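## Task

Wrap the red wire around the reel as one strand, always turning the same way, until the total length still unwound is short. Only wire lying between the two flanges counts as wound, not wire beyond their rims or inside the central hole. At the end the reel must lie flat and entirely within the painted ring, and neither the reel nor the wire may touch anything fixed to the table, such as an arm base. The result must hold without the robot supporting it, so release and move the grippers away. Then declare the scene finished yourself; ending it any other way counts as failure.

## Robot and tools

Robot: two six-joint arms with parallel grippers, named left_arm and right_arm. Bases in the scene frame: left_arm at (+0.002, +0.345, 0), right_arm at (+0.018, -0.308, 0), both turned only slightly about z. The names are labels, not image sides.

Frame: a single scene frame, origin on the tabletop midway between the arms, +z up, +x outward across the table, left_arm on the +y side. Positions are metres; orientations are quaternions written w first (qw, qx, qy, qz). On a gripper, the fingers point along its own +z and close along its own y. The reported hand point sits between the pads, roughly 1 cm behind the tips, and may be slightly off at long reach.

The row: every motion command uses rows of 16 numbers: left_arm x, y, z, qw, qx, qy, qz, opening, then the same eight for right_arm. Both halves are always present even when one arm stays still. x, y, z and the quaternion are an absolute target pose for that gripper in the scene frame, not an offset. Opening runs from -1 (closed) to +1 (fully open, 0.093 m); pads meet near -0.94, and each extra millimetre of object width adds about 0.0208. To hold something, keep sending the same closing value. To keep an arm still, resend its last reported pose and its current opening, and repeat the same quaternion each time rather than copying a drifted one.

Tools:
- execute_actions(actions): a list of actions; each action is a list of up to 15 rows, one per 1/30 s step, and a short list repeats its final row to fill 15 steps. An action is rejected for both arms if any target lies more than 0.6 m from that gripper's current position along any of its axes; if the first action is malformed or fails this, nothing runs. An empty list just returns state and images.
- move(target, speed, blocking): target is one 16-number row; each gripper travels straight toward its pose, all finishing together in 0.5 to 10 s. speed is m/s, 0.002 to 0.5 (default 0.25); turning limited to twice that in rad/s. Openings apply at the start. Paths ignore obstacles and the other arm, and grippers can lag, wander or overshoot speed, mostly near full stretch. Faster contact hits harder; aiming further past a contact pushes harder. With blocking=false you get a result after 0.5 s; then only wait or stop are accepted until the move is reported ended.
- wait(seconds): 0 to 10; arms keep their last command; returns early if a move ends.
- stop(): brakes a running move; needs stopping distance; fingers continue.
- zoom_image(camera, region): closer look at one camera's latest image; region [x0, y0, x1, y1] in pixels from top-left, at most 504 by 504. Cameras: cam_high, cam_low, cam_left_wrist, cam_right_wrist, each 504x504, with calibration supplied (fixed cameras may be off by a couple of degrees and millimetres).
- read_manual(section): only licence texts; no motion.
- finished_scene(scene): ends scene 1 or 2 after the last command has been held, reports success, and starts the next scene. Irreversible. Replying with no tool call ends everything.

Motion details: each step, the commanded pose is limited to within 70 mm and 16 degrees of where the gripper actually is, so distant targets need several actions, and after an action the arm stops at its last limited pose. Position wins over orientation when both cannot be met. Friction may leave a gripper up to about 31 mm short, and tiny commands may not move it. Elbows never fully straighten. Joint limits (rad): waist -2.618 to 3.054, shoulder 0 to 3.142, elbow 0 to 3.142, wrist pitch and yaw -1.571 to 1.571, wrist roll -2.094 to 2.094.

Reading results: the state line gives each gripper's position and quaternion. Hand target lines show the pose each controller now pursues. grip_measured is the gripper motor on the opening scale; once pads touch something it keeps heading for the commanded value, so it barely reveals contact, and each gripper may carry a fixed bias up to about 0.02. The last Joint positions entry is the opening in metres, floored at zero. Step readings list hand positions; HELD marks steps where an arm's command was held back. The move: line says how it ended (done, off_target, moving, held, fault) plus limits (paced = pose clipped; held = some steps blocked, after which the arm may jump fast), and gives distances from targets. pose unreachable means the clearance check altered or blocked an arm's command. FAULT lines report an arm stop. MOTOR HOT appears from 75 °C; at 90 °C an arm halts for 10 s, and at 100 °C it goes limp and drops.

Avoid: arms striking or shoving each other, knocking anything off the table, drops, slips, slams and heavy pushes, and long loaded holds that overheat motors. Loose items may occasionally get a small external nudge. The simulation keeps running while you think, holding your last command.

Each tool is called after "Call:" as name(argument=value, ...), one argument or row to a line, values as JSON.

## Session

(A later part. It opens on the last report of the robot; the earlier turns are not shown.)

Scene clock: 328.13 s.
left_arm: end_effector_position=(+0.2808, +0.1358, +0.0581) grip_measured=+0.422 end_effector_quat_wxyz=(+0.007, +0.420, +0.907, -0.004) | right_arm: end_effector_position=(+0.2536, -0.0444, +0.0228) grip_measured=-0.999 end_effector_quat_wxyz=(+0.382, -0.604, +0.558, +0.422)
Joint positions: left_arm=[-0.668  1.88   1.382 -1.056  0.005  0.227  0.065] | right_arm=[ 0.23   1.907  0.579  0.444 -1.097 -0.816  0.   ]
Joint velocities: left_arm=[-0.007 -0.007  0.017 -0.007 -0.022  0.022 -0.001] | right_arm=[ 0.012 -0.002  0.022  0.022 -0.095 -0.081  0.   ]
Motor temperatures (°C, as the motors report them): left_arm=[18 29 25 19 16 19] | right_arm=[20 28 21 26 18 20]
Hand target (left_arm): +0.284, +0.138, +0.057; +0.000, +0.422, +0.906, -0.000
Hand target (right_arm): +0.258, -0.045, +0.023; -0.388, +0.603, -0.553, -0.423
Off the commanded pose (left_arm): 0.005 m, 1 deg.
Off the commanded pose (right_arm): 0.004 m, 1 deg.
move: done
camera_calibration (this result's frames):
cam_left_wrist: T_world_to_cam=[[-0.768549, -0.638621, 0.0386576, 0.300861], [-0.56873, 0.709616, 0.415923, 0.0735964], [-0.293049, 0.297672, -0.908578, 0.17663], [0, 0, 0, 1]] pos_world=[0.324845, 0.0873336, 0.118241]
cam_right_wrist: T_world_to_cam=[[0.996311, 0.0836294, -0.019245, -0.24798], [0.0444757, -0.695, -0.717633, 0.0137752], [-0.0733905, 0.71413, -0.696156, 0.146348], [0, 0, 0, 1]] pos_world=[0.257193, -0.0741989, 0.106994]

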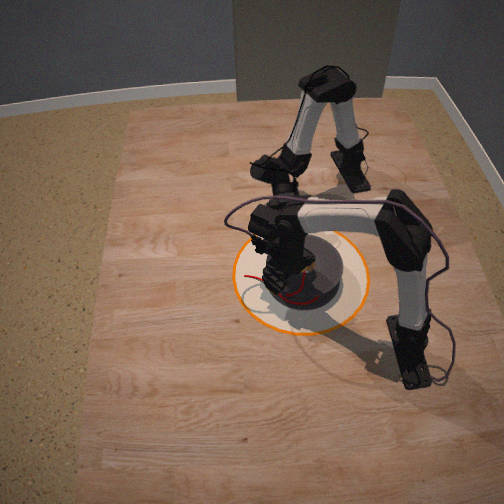

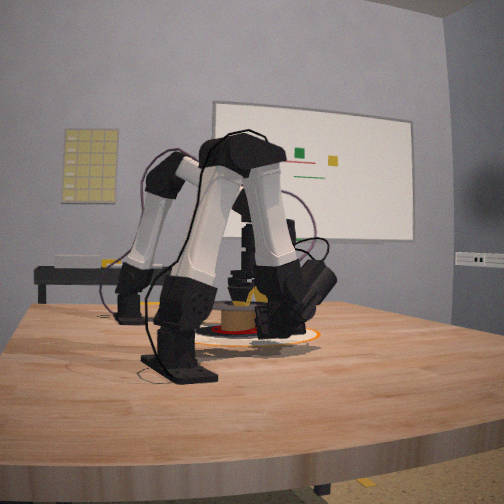

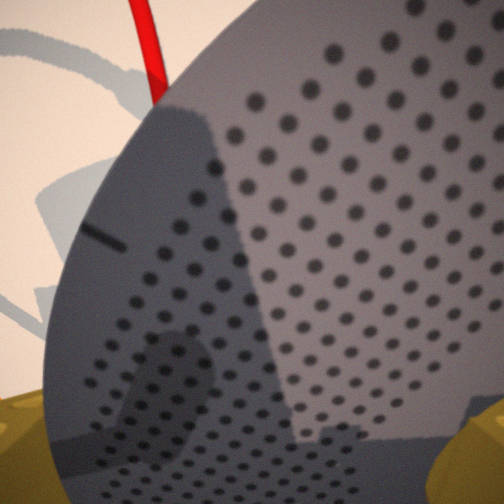

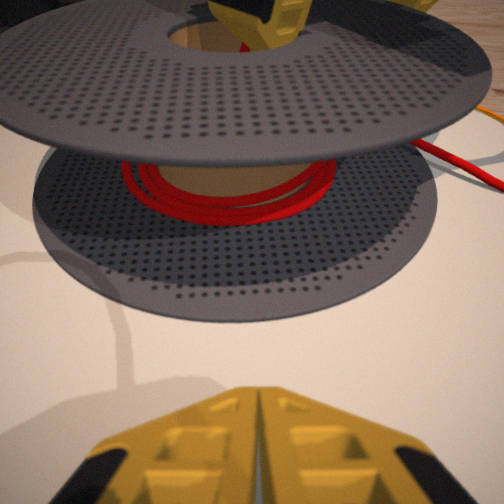

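Call:
move(
  target=[0.2533,0.160,0.057,0,0.1305,0.9914,0,0.36,0.30,-0.05,0.04,0.30,-0.55,0.74,0.24,-1],
  speed=0.09,
)

Call:
move(
  target=[0.2197,0.161,0.057,0,-0.1305,0.9914,0,0.36,0.34,0.0,0.05,0.1874,-0.4882,0.8455,0.1082,-1],
  speed=0.09,
)

Call:
move(
  target=[0.1915,0.1445,0.057,0,-0.3827,0.9239,0,0.36,0.365,0.07,0.045,0.1874,-0.4882,0.8455,0.1082,-1],
  speed=0.09,
)

Scene clock: 339.30 s.
left_arm: end_effector_position=(+0.2557, +0.1544, +0.0571) grip_measured=+0.423 end_effector_quat_wxyz=(-0.000, +0.142, +0.990, -0.003) | right_arm: end_effector_position=(+0.2957, -0.0546, +0.0283) grip_measured=-0.999 end_effector_quat_wxyz=(+0.290, -0.550, +0.744, +0.244)
Joint positions: left_arm=[-0.668  1.779  1.248 -1.037  0.006 -0.356  0.065] | right_arm=[ 0.332  1.701  0.746 -0.03  -0.545 -0.6    0.   ]
Joint velocities: left_arm=[-0.012 -0.007  0.007  0.037 -0.007 -0.037  0.   ] | right_arm=[ 0.002  0.002  0.002 -0.022  0.037 -0.051  0.   ]
Motor temperatures (°C, as the motors report them): left_arm=[18 30 25 19 16 19] | right_arm=[20 28 21 26 18 20]
Hand target (left_arm): +0.254, +0.160, +0.057; -0.000, +0.130, +0.991, -0.000
Hand target (right_arm): +0.300, -0.050, +0.038; +0.298, -0.552, +0.741, +0.239
Off the commanded pose (left_arm): 0.006 m, 1 deg.
Off the commanded pose (right_arm): 0.013 m, 1 deg.
move: off_target (right_arm)
camera_calibration (this result's frames):
cam_left_wrist: T_world_to_cam=[[-0.28945, -0.956192, 0.0437756, 0.219695], [-0.85838, 0.279535, 0.430168, 0.186176], [-0.42356, 0.0869362, -0.901687, 0.22839], [0, 0, 0, 1]] pos_world=[0.320137, 0.138172, 0.116232]
cam_right_wrist: T_world_to_cam=[[0.95831, -0.280989, -0.0518381, -0.296735], [-0.280517, -0.890716, -0.35768, 0.0839991], [0.0543312, 0.35731, -0.932404, 0.109988], [0, 0, 0, 1]] pos_world=[0.301952, -0.0478597, 0.117216]

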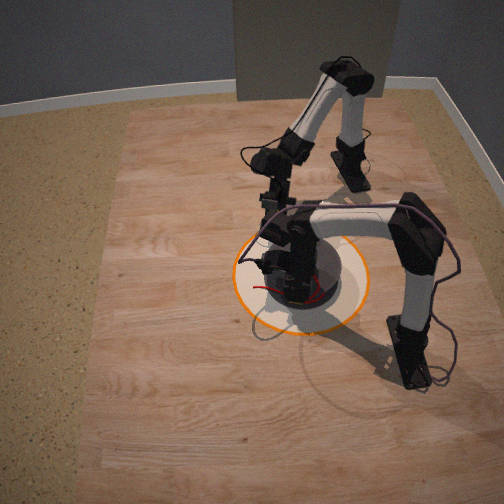

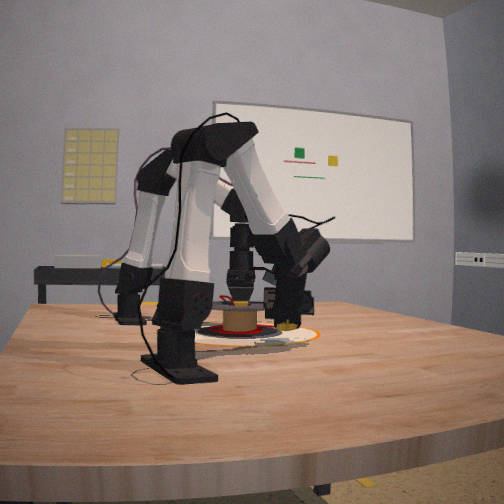

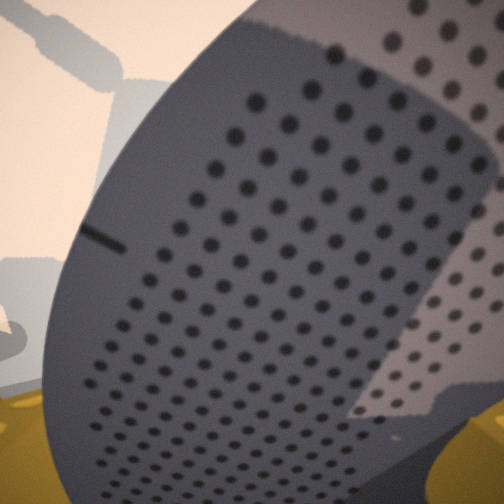

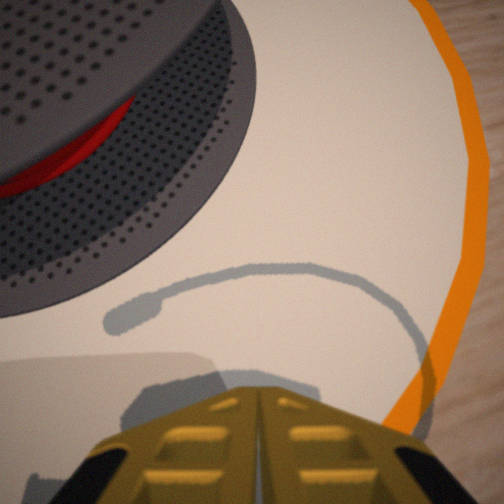

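Scene clock: 342.90 s.
left_arm: end_effector_position=(+0.2247, +0.1588, +0.0565) grip_measured=+0.423 end_effector_quat_wxyz=(-0.002, -0.127, +0.992, -0.003) | right_arm: end_effector_position=(+0.3402, -0.0038, +0.0508) grip_measured=-0.999 end_effector_quat_wxyz=(+0.191, -0.488, +0.844, +0.111)
Joint positions: left_arm=[-0.72   1.682  1.131 -1.019  0.006 -0.947  0.066] | right_arm=[ 0.527  1.913  1.3   -0.535 -0.148 -0.316  0.   ]
Joint velocities: left_arm=[-0.012  0.002  0.022 -0.022  0.037 -0.022  0.001] | right_arm=[-0.007 -0.012  0.012 -0.007 -0.022  0.007  0.   ]
Motor temperatures (°C, as the motors report them): left_arm=[18 30 25 19 16 19] | right_arm=[20 28 21 26 18 20]
Hand target (left_arm): +0.220, +0.162, +0.057; -0.000, -0.130, +0.991, +0.001
Hand target (right_arm): +0.340, -0.001, +0.049; +0.186, -0.489, +0.845, +0.106
Off the commanded pose (left_arm): 0.005 m, 1 deg.
Off the commanded pose (right_arm): 0.004 m, 1 deg.
move: done
camera_calibration (this result's frames):
cam_left_wrist: T_world_to_cam=[[0.24297, -0.969111, 0.0423099, 0.0975073], [-0.877997, -0.201164, 0.434343, 0.239088], [-0.412415, -0.14268, -0.899753, 0.248171], [0, 0, 0, 1]] pos_world=[0.288577, 0.178, 0.115322]
cam_right_wrist: T_world_to_cam=[[0.862436, -0.506127, -0.00631656, -0.29441], [-0.506004, -0.861776, -0.0360776, 0.210247], [0.0128164, 0.0343108, -0.999329, 0.126688], [0, 0, 0, 1]] pos_world=[0.358671, 0.0278302, 0.132329]

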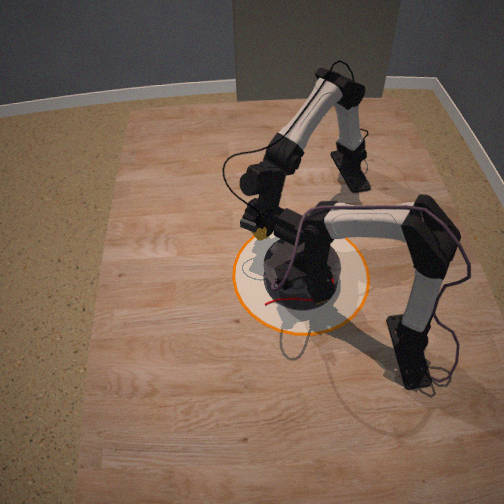

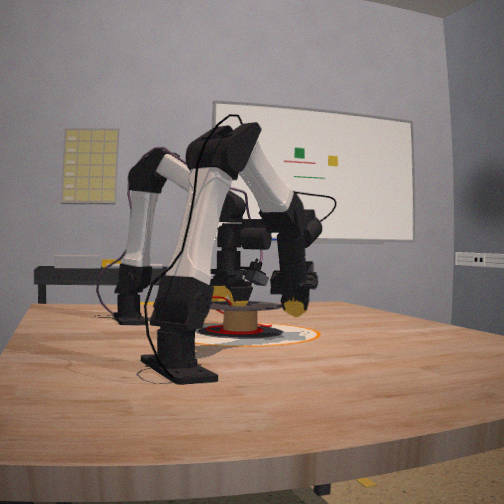

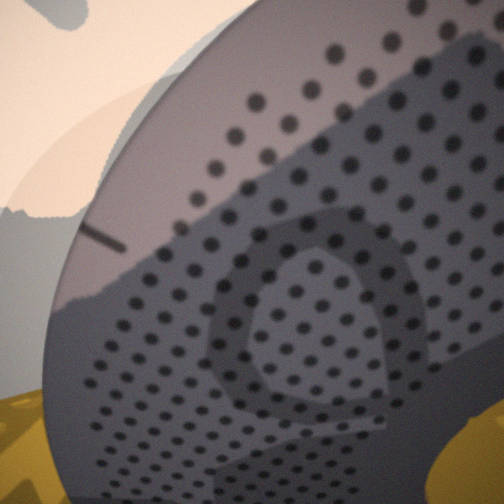

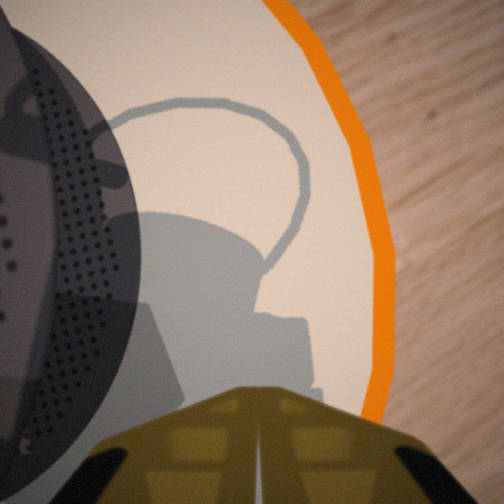

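Scene clock: 346.17 s.
left_arm: end_effector_position=(+0.1959, +0.1425, +0.0563) grip_measured=+0.424 end_effector_quat_wxyz=(-0.003, -0.380, +0.925, -0.001) | right_arm: end_effector_position=(+0.3676, +0.0659, +0.0471) grip_measured=-0.999 end_effector_quat_wxyz=(+0.194, -0.487, +0.844, +0.111)
Joint positions: left_arm=[-0.831  1.648  1.093 -1.018  0.006 -1.582  0.066] | right_arm=[ 0.609  2.156  1.643 -0.62  -0.112 -0.238  0.   ]
Joint velocities: left_arm=[ 0.002  0.012  0.002  0.037  0.066 -0.11   0.   ] | right_arm=[-0.007  0.007  0.007 -0.007  0.007 -0.11   0.   ]
Motor temperatures (°C, as the motors report them): left_arm=[18 30 25 19 16 19] | right_arm=[20 29 22 25 18 20]
Hand target (left_arm): +0.191, +0.146, +0.057; -0.000, -0.383, +0.924, +0.001
Hand target (right_arm): +0.365, +0.069, +0.044; +0.188, -0.489, +0.845, +0.107
Off the commanded pose (left_arm): 0.005 m, 1 deg.
Off the commanded pose (right_arm): 0.005 m, 1 deg.
move: done
camera_calibration (this result's frames):
cam_left_wrist: T_world_to_cam=[[0.695574, -0.717537, 0.0362902, -0.0354847], [-0.657098, -0.614935, 0.435979, 0.226197], [-0.290515, -0.327102, -0.899225, 0.23619], [0, 0, 0, 1]] pos_world=[0.241933, 0.190893, 0.115059]
cam_right_wrist: T_world_to_cam=[[0.86063, -0.509217, -0.00388663, -0.282054], [-0.50892, -0.859812, -0.0415115, 0.285236], [0.0177966, 0.037704, -0.99913, 0.118234], [0, 0, 0, 1]] pos_world=[0.385802, 0.0971654, 0.128875]

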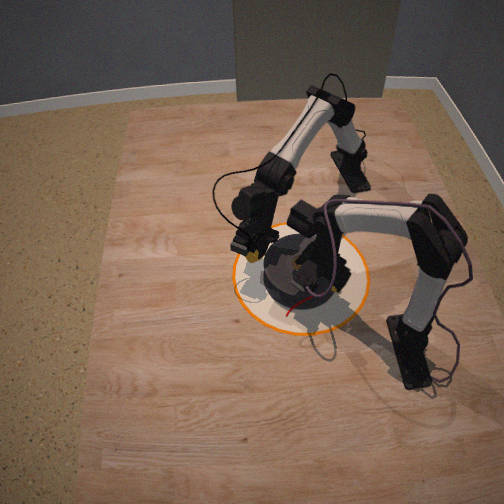

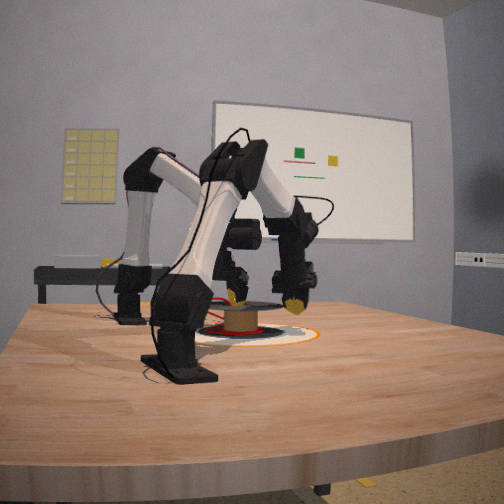

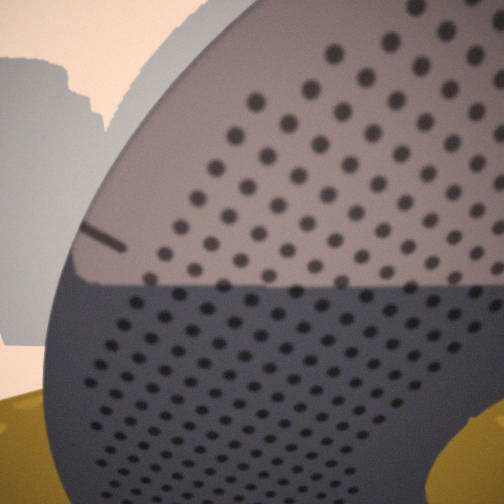

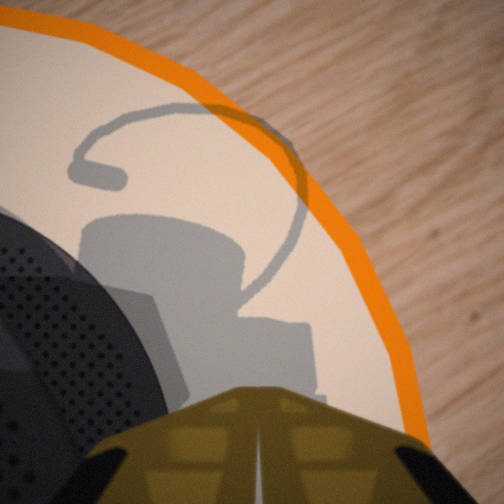

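Call:
zoom_image(
  camera="cam_high",
  region=[220,200,400,350],
)

Region (220, 200, 400, 350) of cam_high's 504x504 image, scaled by 2.800, with more detail than that image has.

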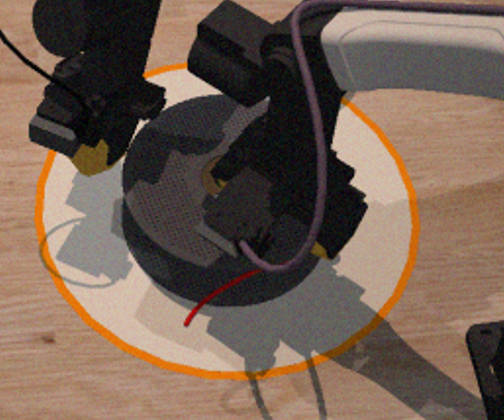

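Call:
move(
  target=[0.1915,0.1445,0.105,0,-0.3827,0.9239,0,1.0,0.33,0.0,0.05,0.25,-0.52,0.80,0.18,-1],
  speed=0.15,
)

Call:
move(
  target=[0.237,0.165,0.105,0,0,1,0,1.0,0.29,-0.05,0.04,0.33,-0.57,0.68,0.32,-1],
  speed=0.2,
)

Call:
move(
  target=[0.290,0.135,0.105,0,0.5,0.866,0,1.0,0.262,-0.06,0.028,0.3875,-0.604,0.5535,0.4229,-1],
  speed=0.2,
)

Call:
move(
  target=[0.298,0.080,0.105,0,0.793,0.609,0,1.0,0.262,-0.06,0.028,0.3875,-0.604,0.5535,0.4229,-1],
  speed=0.2,
)

Scene clock: 351.50 s.
left_arm: end_effector_position=(+0.1918, +0.1464, +0.0947) grip_measured=+0.991 end_effector_quat_wxyz=(-0.007, -0.385, +0.923, +0.009) | right_arm: end_effector_position=(+0.3312, +0.0030, +0.0494) grip_measured=-0.999 end_effector_quat_wxyz=(+0.244, -0.518, +0.801, +0.176)
Joint positions: left_arm=[-0.831  1.611  1.211 -1.193  0.007 -1.593  0.093] | right_arm=[ 0.499  1.85   1.128 -0.304 -0.292 -0.394  0.   ]
Joint velocities: left_arm=[-0.002 -0.007  0.012  0.037  0.051 -0.007 -0.001] | right_arm=[-0.007 -0.007 -0.007  0.022 -0.095 -0.051  0.   ]
Motor temperatures (°C, as the motors report them): left_arm=[18 30 25 19 16 19] | right_arm=[20 30 22 25 18 20]
Hand target (left_arm): +0.192, +0.145, +0.105; -0.000, -0.383, +0.924, -0.000
Hand target (right_arm): +0.330, +0.000, +0.051; +0.250, -0.518, +0.798, +0.181
Off the commanded pose (left_arm): 0.010 m, 1 deg.
Off the commanded pose (right_arm): 0.003 m, 1 deg.
move: done
camera_calibration (this result's frames):
cam_left_wrist: T_world_to_cam=[[0.703599, -0.710442, 0.014863, -0.0317257], [-0.643763, -0.628428, 0.436632, 0.208535], [-0.300862, -0.316782, -0.899517, 0.271291], [0, 0, 0, 1]] pos_world=[0.238191, 0.19445, 0.15345]
cam_right_wrist: T_world_to_cam=[[0.911916, -0.408888, -0.0349308, -0.298481], [-0.407275, -0.891288, -0.199332, 0.186956], [0.0503711, 0.196, -0.979309, 0.111282], [0, 0, 0, 1]] pos_world=[0.342727, 0.0227749, 0.13582]

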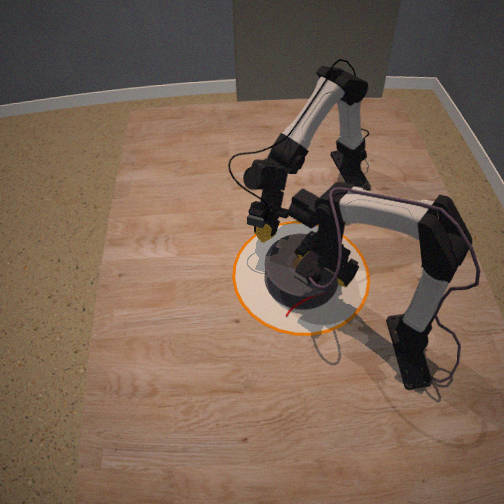

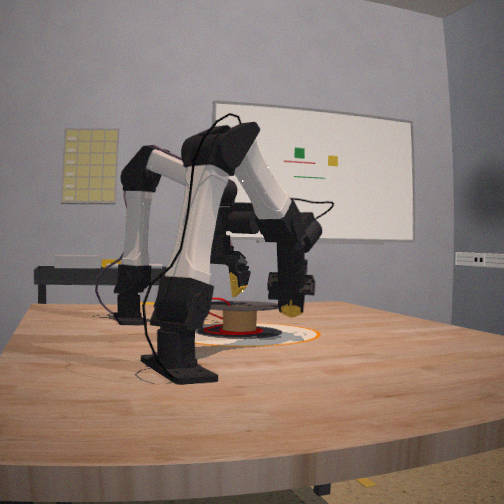

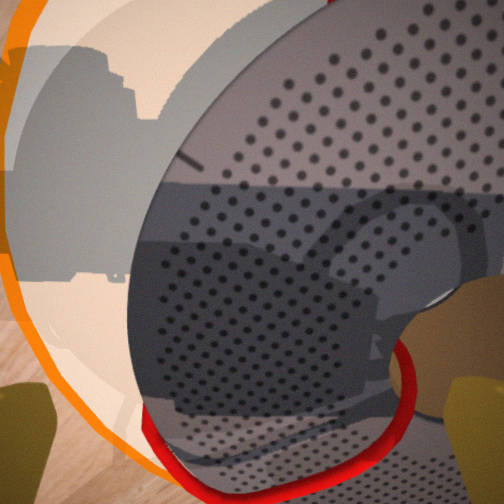

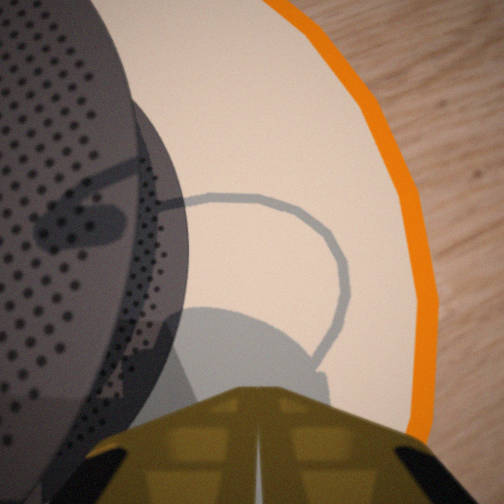

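Scene clock: 354.00 s.
left_arm: end_effector_position=(+0.2342, +0.1618, +0.1060) grip_measured=+0.991 end_effector_quat_wxyz=(+0.005, +0.000, +1.000, -0.008) | right_arm: end_effector_position=(+0.2920, -0.0460, +0.0395) grip_measured=-0.999 end_effector_quat_wxyz=(+0.325, -0.569, +0.684, +0.320)
Joint positions: left_arm=[-0.691  1.647  1.294 -1.199  0.007 -0.664  0.093] | right_arm=[ 0.277  1.741  0.728  0.072 -0.765 -0.675  0.   ]
Joint velocities: left_arm=[ 0.007 -0.007 -0.012  0.125  0.051  0.037 -0.   ] | right_arm=[ 0.007  0.002 -0.012 -0.037 -0.066 -0.095  0.   ]
Motor temperatures (°C, as the motors report them): left_arm=[18 30 25 19 16 19] | right_arm=[20 30 22 25 18 20]
Hand target (left_arm): +0.237, +0.164, +0.105; +0.001, +0.000, +1.000, -0.001
Hand target (right_arm): +0.290, -0.049, +0.042; +0.333, -0.569, +0.680, +0.323
Off the commanded pose (left_arm): 0.004 m, 1 deg.
Off the commanded pose (right_arm): 0.005 m, 1 deg.
move: done
camera_calibration (this result's frames):
cam_left_wrist: T_world_to_cam=[[-0.00951042, -0.998484, 0.0542228, 0.158655], [-0.906815, 0.0314646, 0.420353, 0.197117], [-0.421422, -0.0451723, -0.905739, 0.283986], [0, 0, 0, 1]] pos_world=[0.299936, 0.16504, 0.165756]
cam_right_wrist: T_world_to_cam=[[0.985147, -0.153145, -0.0776723, -0.291083], [-0.17126, -0.843348, -0.509347, 0.0709605], [0.0124991, 0.515084, -0.857049, 0.134078], [0, 0, 0, 1]] pos_world=[0.297236, -0.053795, 0.128446]

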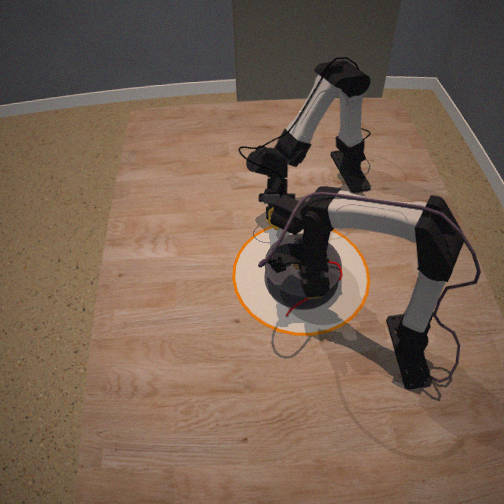

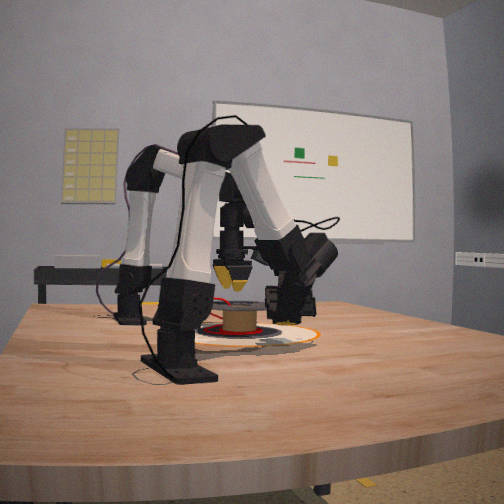

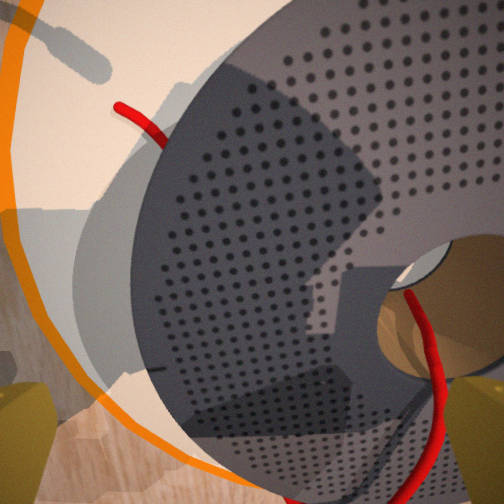

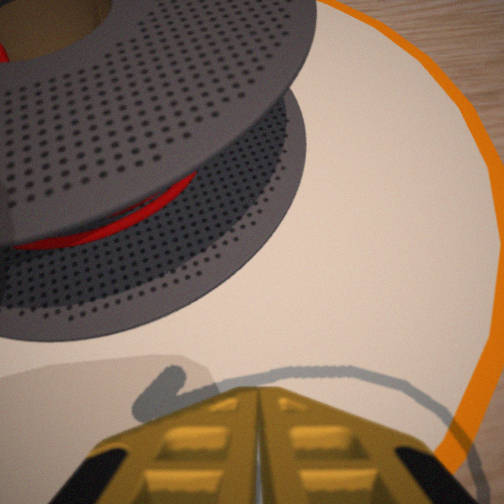

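Scene clock: 357.13 s.
left_arm: end_effector_position=(+0.2866, +0.1312, +0.1073) grip_measured=+0.991 end_effector_quat_wxyz=(+0.008, +0.500, +0.866, -0.004) | right_arm: end_effector_position=(+0.2674, -0.0553, +0.0370) grip_measured=-0.999 end_effector_quat_wxyz=(-0.394, +0.607, -0.550, -0.417)
Joint positions: left_arm=[-0.668  1.877  1.575 -1.251  0.007  0.407  0.093] | right_arm=[ 0.174  1.868  0.631  0.299 -1.133 -0.911  0.   ]
Joint velocities: left_arm=[-0.007 -0.007 -0.022  0.051 -0.037 -0.022 -0.   ] | right_arm=[-0.012 -0.012 -0.012 -0.022 -0.154 -0.022  0.   ]
Motor temperatures (°C, as the motors report them): left_arm=[18 30 25 19 16 19] | right_arm=[20 30 22 25 18 20]
Hand target (left_arm): +0.290, +0.134, +0.106; +0.001, +0.500, +0.866, -0.000
Hand target (right_arm): +0.262, -0.060, +0.030; -0.390, +0.602, -0.553, -0.424
Off the commanded pose (left_arm): 0.006 m, 1 deg.
Off the commanded pose (right_arm): 0.011 m, 1 deg.
move: off_target (right_arm)
camera_calibration (this result's frames):
cam_left_wrist: T_world_to_cam=[[-0.87061, -0.490631, 0.0363318, 0.310528], [-0.433768, 0.800355, 0.413856, 0.0093349], [-0.232129, 0.344548, -0.909617, 0.200958], [0, 0, 0, 1]] pos_world=[0.321046, 0.0756436, 0.16765]
cam_right_wrist: T_world_to_cam=[[0.9965, 0.0829715, 0.01017, -0.261675], [0.0644326, -0.684883, -0.725799, 0.0113359], [-0.0532553, 0.723914, -0.687832, 0.159875], [0, 0, 0, 1]] pos_world=[0.268543, -0.0862606, 0.120856]

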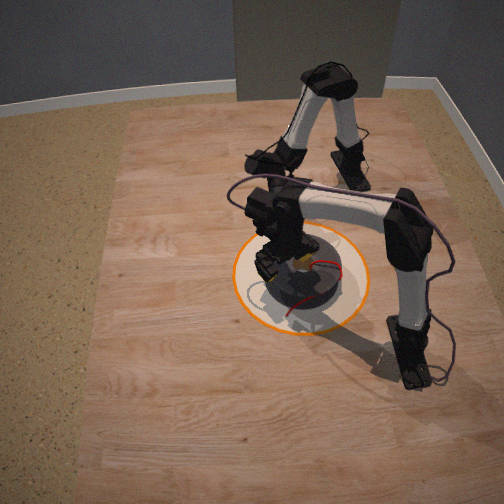

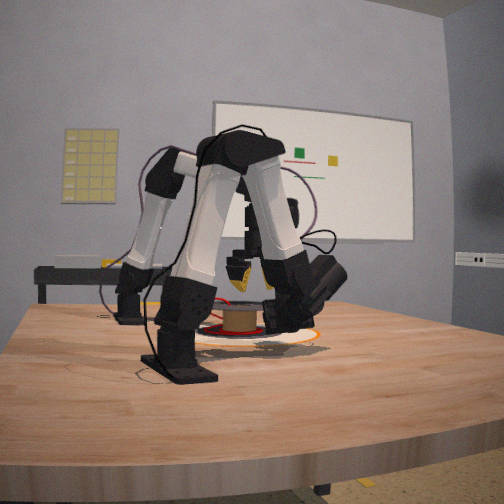

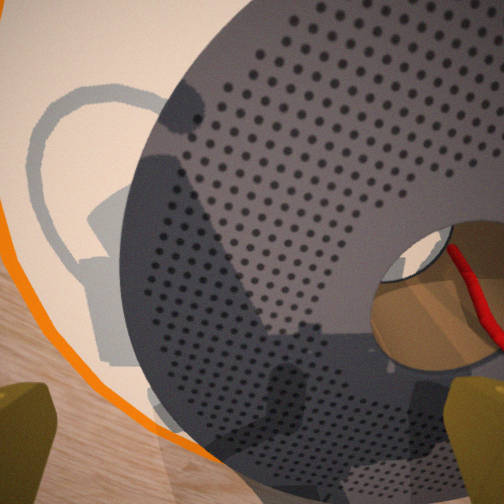

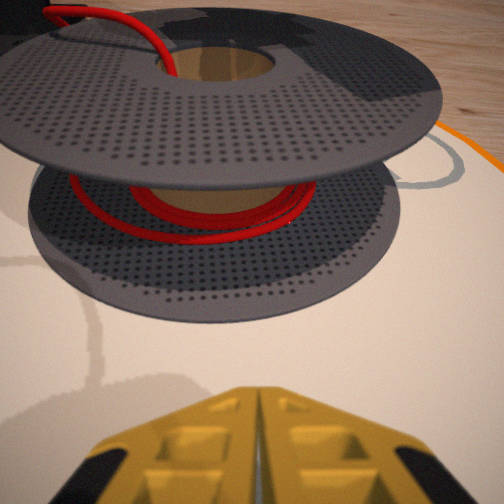

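Scene clock: 359.60 s.
left_arm: end_effector_position=(+0.2982, +0.0816, +0.1076) grip_measured=+0.991 end_effector_quat_wxyz=(+0.008, +0.788, +0.615, -0.002) | right_arm: end_effector_position=(+0.2674, -0.0553, +0.0370) grip_measured=-0.999 end_effector_quat_wxyz=(-0.396, +0.610, -0.546, -0.415)
Joint positions: left_arm=[-0.751  2.042  1.807 -1.32   0.007  1.093  0.093] | right_arm=[ 0.174  1.868  0.631  0.299 -1.133 -0.922  0.   ]
Joint velocities: left_arm=[-0.032 -0.017 -0.012 -0.066 -0.007  0.095  0.   ] | right_arm=[-0.012 -0.007  0.017  0.037  0.022  0.007  0.   ]
Motor temperatures (°C, as the motors report them): left_arm=[18 30 25 19 16 19] | right_arm=[20 30 22 25 18 20]
Hand target (left_arm): +0.297, +0.080, +0.105; -0.000, +0.793, +0.609, +0.000
Hand target (right_arm): +0.262, -0.060, +0.029; -0.388, +0.604, -0.553, -0.423
Off the commanded pose (left_arm): 0.003 m, 1 deg.
Off the commanded pose (right_arm): 0.011 m, 2 deg.
move: off_target (right_arm)
camera_calibration (this result's frames):
cam_left_wrist: T_world_to_cam=[[-0.967281, 0.252361, 0.0261222, 0.26565], [0.239786, 0.875702, 0.419105, -0.15368], [0.0828905, 0.411656, -0.907562, 0.121383], [0, 0, 0, 1]] pos_world=[0.283747, 0.0175696, 0.167631]
cam_right_wrist: T_world_to_cam=[[0.996039, 0.0865946, 0.0202074, -0.261723], [0.0741933, -0.684062, -0.725641, 0.00876562], [-0.0490135, 0.724266, -0.687777, 0.158759], [0, 0, 0, 1]] pos_world=[0.267817, -0.0863233, 0.12084]

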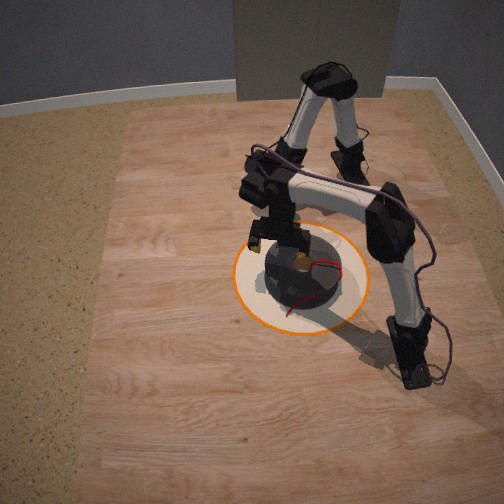

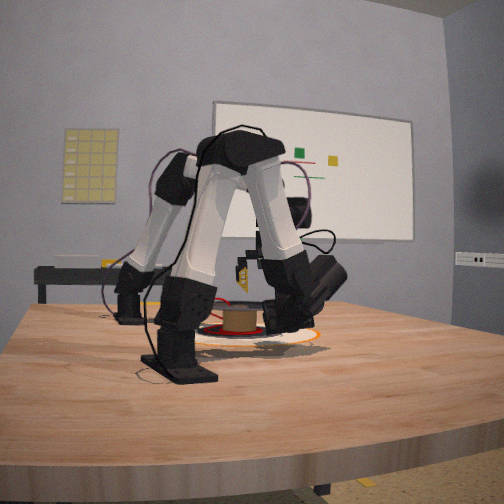

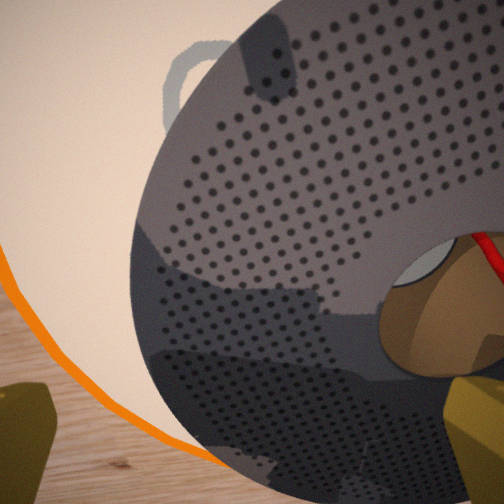

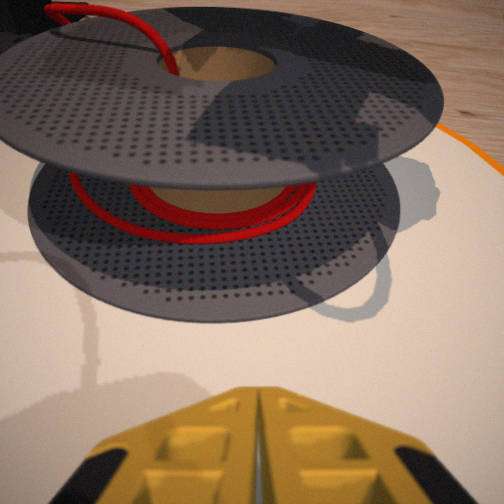

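Call:
move(
  target=[0.298,0.080,0.05,0,0.793,0.609,0,1.0,0.262,-0.06,0.028,0.3875,-0.604,0.5535,0.4229,-1],
  speed=0.07,
)

Call:
execute_actions(
  actions=[
    [[0.298,0.081,0.056,0,0.793,0.609,0,0.34,0.265,-0.057,0.033,0.3875,-0.604,0.5535,0.4229,-1]],
    [[0.298,0.081,0.056,0,0.793,0.609,0,0.34,0.265,-0.057,0.033,0.3875,-0.604,0.5535,0.4229,-1]],
  ],
)

Scene clock: 361.50 s.
left_arm: end_effector_position=(+0.2984, +0.0815, +0.0579) grip_measured=+0.991 end_effector_quat_wxyz=(+0.003, +0.790, +0.613, -0.003) | right_arm: end_effector_position=(+0.2674, -0.0553, +0.0370) grip_measured=-0.999 end_effector_quat_wxyz=(-0.396, +0.610, -0.546, -0.415)
Joint positions: left_arm=[-0.751  2.071  1.652 -1.146  0.007  1.097  0.093] | right_arm=[ 0.174  1.868  0.631  0.299 -1.133 -0.922  0.   ]
Joint velocities: left_arm=[ 0.007  0.002 -0.007  0.007 -0.022 -0.022 -0.   ] | right_arm=[ 0.002  0.002 -0.002  0.007  0.007 -0.037  0.   ]
Motor temperatures (°C, as the motors report them): left_arm=[18 30 25 19 16 19] | right_arm=[20 29 22 25 18 20]
Hand target (left_arm): +0.298, +0.080, +0.050; -0.000, +0.793, +0.609, +0.000
Hand target (right_arm): +0.262, -0.060, +0.029; -0.388, +0.604, -0.553, -0.423
Off the commanded pose (left_arm): 0.008 m, 1 deg.
Off the commanded pose (right_arm): 0.011 m, 2 deg.
move: off_target (right_arm)
camera_calibration (this result's frames):
cam_left_wrist: T_world_to_cam=[[-0.965968, 0.256198, 0.0356131, 0.265919], [0.246803, 0.871695, 0.423363, -0.134728], [0.077421, 0.417745, -0.90526, 0.0772533], [0, 0, 0, 1]] pos_world=[0.28414, 0.0170415, 0.117503]
cam_right_wrist: T_world_to_cam=[[0.996039, 0.0865946, 0.0202074, -0.261723], [0.0741933, -0.684062, -0.725641, 0.00876562], [-0.0490135, 0.724266, -0.687777, 0.158759], [0, 0, 0, 1]] pos_world=[0.267817, -0.0863233, 0.12084]

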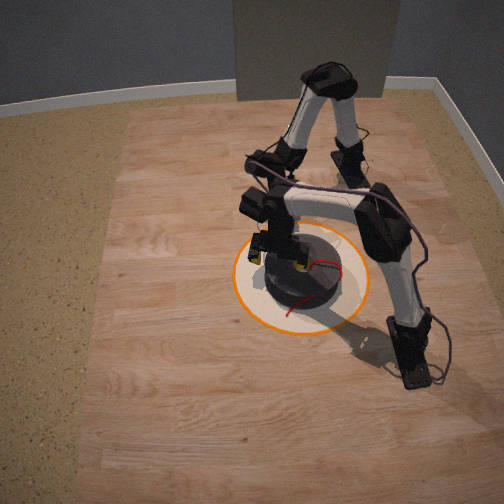

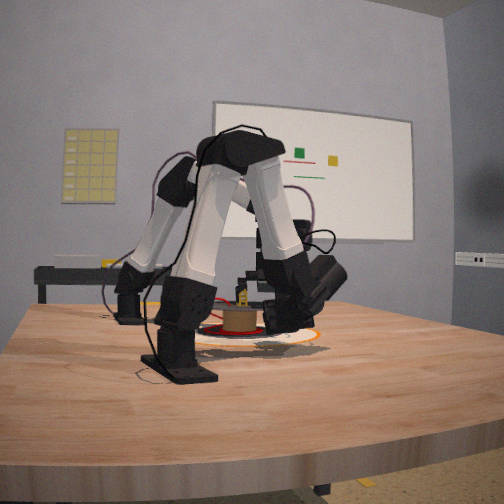

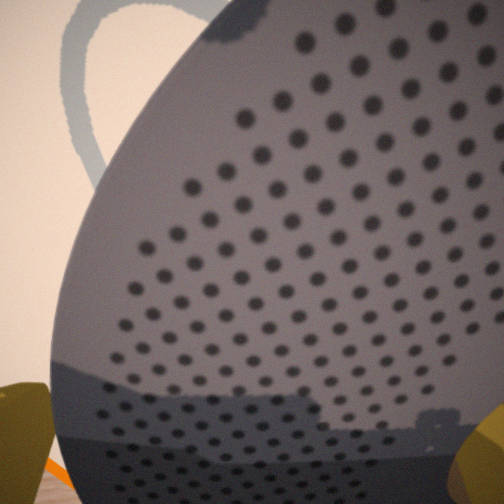

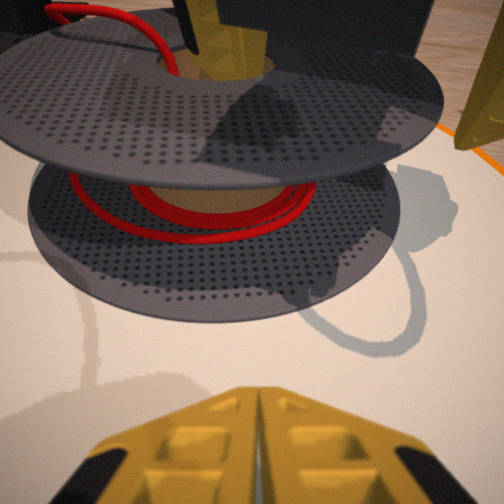

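Scene clock: 362.50 s.
left_arm: end_effector_position=(+0.2978, +0.0819, +0.0579) grip_measured=+0.424 end_effector_quat_wxyz=(+0.002, +0.790, +0.613, -0.003) | right_arm: end_effector_position=(+0.2674, -0.0553, +0.0370) grip_measured=-0.999 end_effector_quat_wxyz=(-0.396, +0.610, -0.547, -0.415)
Joint positions: left_arm=[-0.751  2.071  1.652 -1.149  0.006  1.099  0.066] | right_arm=[ 0.174  1.868  0.631  0.299 -1.133 -0.92   0.   ]
Joint velocities: left_arm=[-0.007 -0.007 -0.017  0.022  0.022  0.007 -0.001] | right_arm=[-0.012 -0.007  0.017  0.007  0.007  0.037  0.   ]
Motor temperatures (°C, as the motors report them): left_arm=[18 30 25 19 16 19] | right_arm=[20 29 22 25 18 20]
Hand target (left_arm): +0.298, +0.081, +0.056; +0.000, +0.793, +0.609, -0.000
Hand target (right_arm): +0.265, -0.057, +0.033; -0.388, +0.604, -0.553, -0.423
Off the commanded pose (left_arm): 0.002 m, 1 deg.
Off the commanded pose (right_arm): 0.005 m, 2 deg.
Step readings (end_effector_position; steps 1 to 15: 1st action; 16 to 30: 2nd action):
0: left_arm (+0.2984, +0.0815, +0.0579) | right_arm (+0.2674, -0.0553, +0.0370)
1: left_arm (+0.2984, +0.0815, +0.0579) | right_arm (+0.2674, -0.0553, +0.0370)
2: left_arm (+0.2979, +0.0818, +0.0579) | right_arm (+0.2674, -0.0553, +0.0370)
4: left_arm (+0.2978, +0.0819, +0.0579) | right_arm (+0.2674, -0.0553, +0.0370)
8: left_arm (+0.2978, +0.0819, +0.0579) | right_arm (+0.2674, -0.0553, +0.0370)
15: left_arm (+0.2978, +0.0819, +0.0579) | right_arm (+0.2674, -0.0553, +0.0370)
16: left_arm (+0.2978, +0.0819, +0.0579) | right_arm (+0.2674, -0.0553, +0.0370)
17: left_arm (+0.2978, +0.0819, +0.0579) | right_arm (+0.2674, -0.0553, +0.0370)
19: left_arm (+0.2978, +0.0819, +0.0579) | right_arm (+0.2674, -0.0553, +0.0370)
23: left_arm (+0.2978, +0.0819, +0.0579) | right_arm (+0.2674, -0.0553, +0.0370)
30: end_effector_position above
camera_calibration (this result's frames):
cam_left_wrist: T_world_to_cam=[[-0.965413, 0.257942, 0.0379888, 0.264802], [0.249213, 0.870123, 0.42518, -0.135693], [0.0766168, 0.419942, -0.904311, 0.077101], [0, 0, 0, 1]] pos_world=[0.283553, 0.0173877, 0.117358]
cam_right_wrist: T_world_to_cam=[[0.996147, 0.085819, 0.0180567, -0.261715], [0.0721021, -0.684241, -0.725683, 0.00931643], [-0.0499223, 0.724189, -0.687792, 0.158998], [0, 0, 0, 1]] pos_world=[0.267973, -0.0863097, 0.120844]

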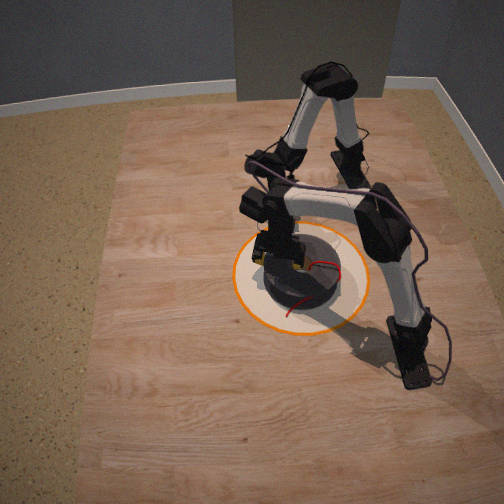

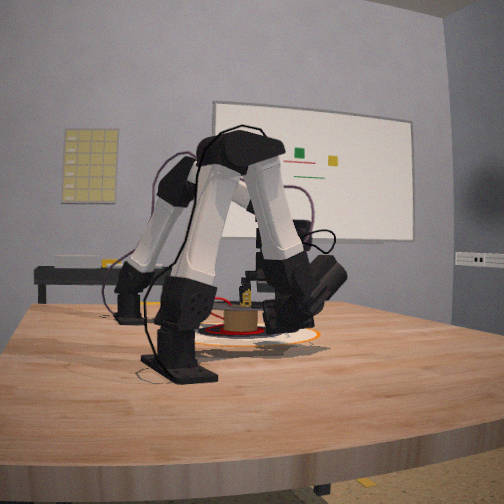

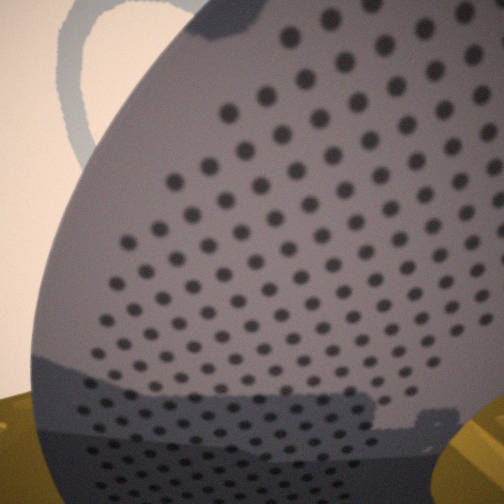

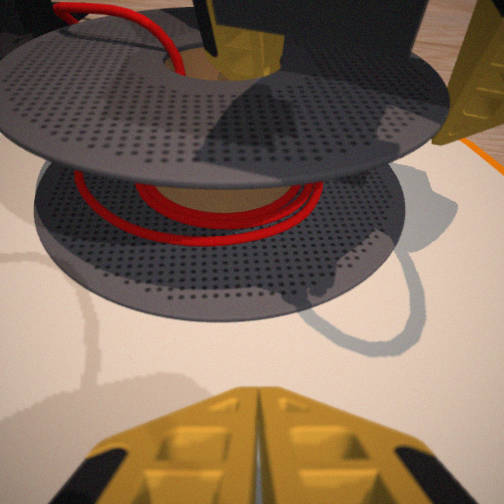

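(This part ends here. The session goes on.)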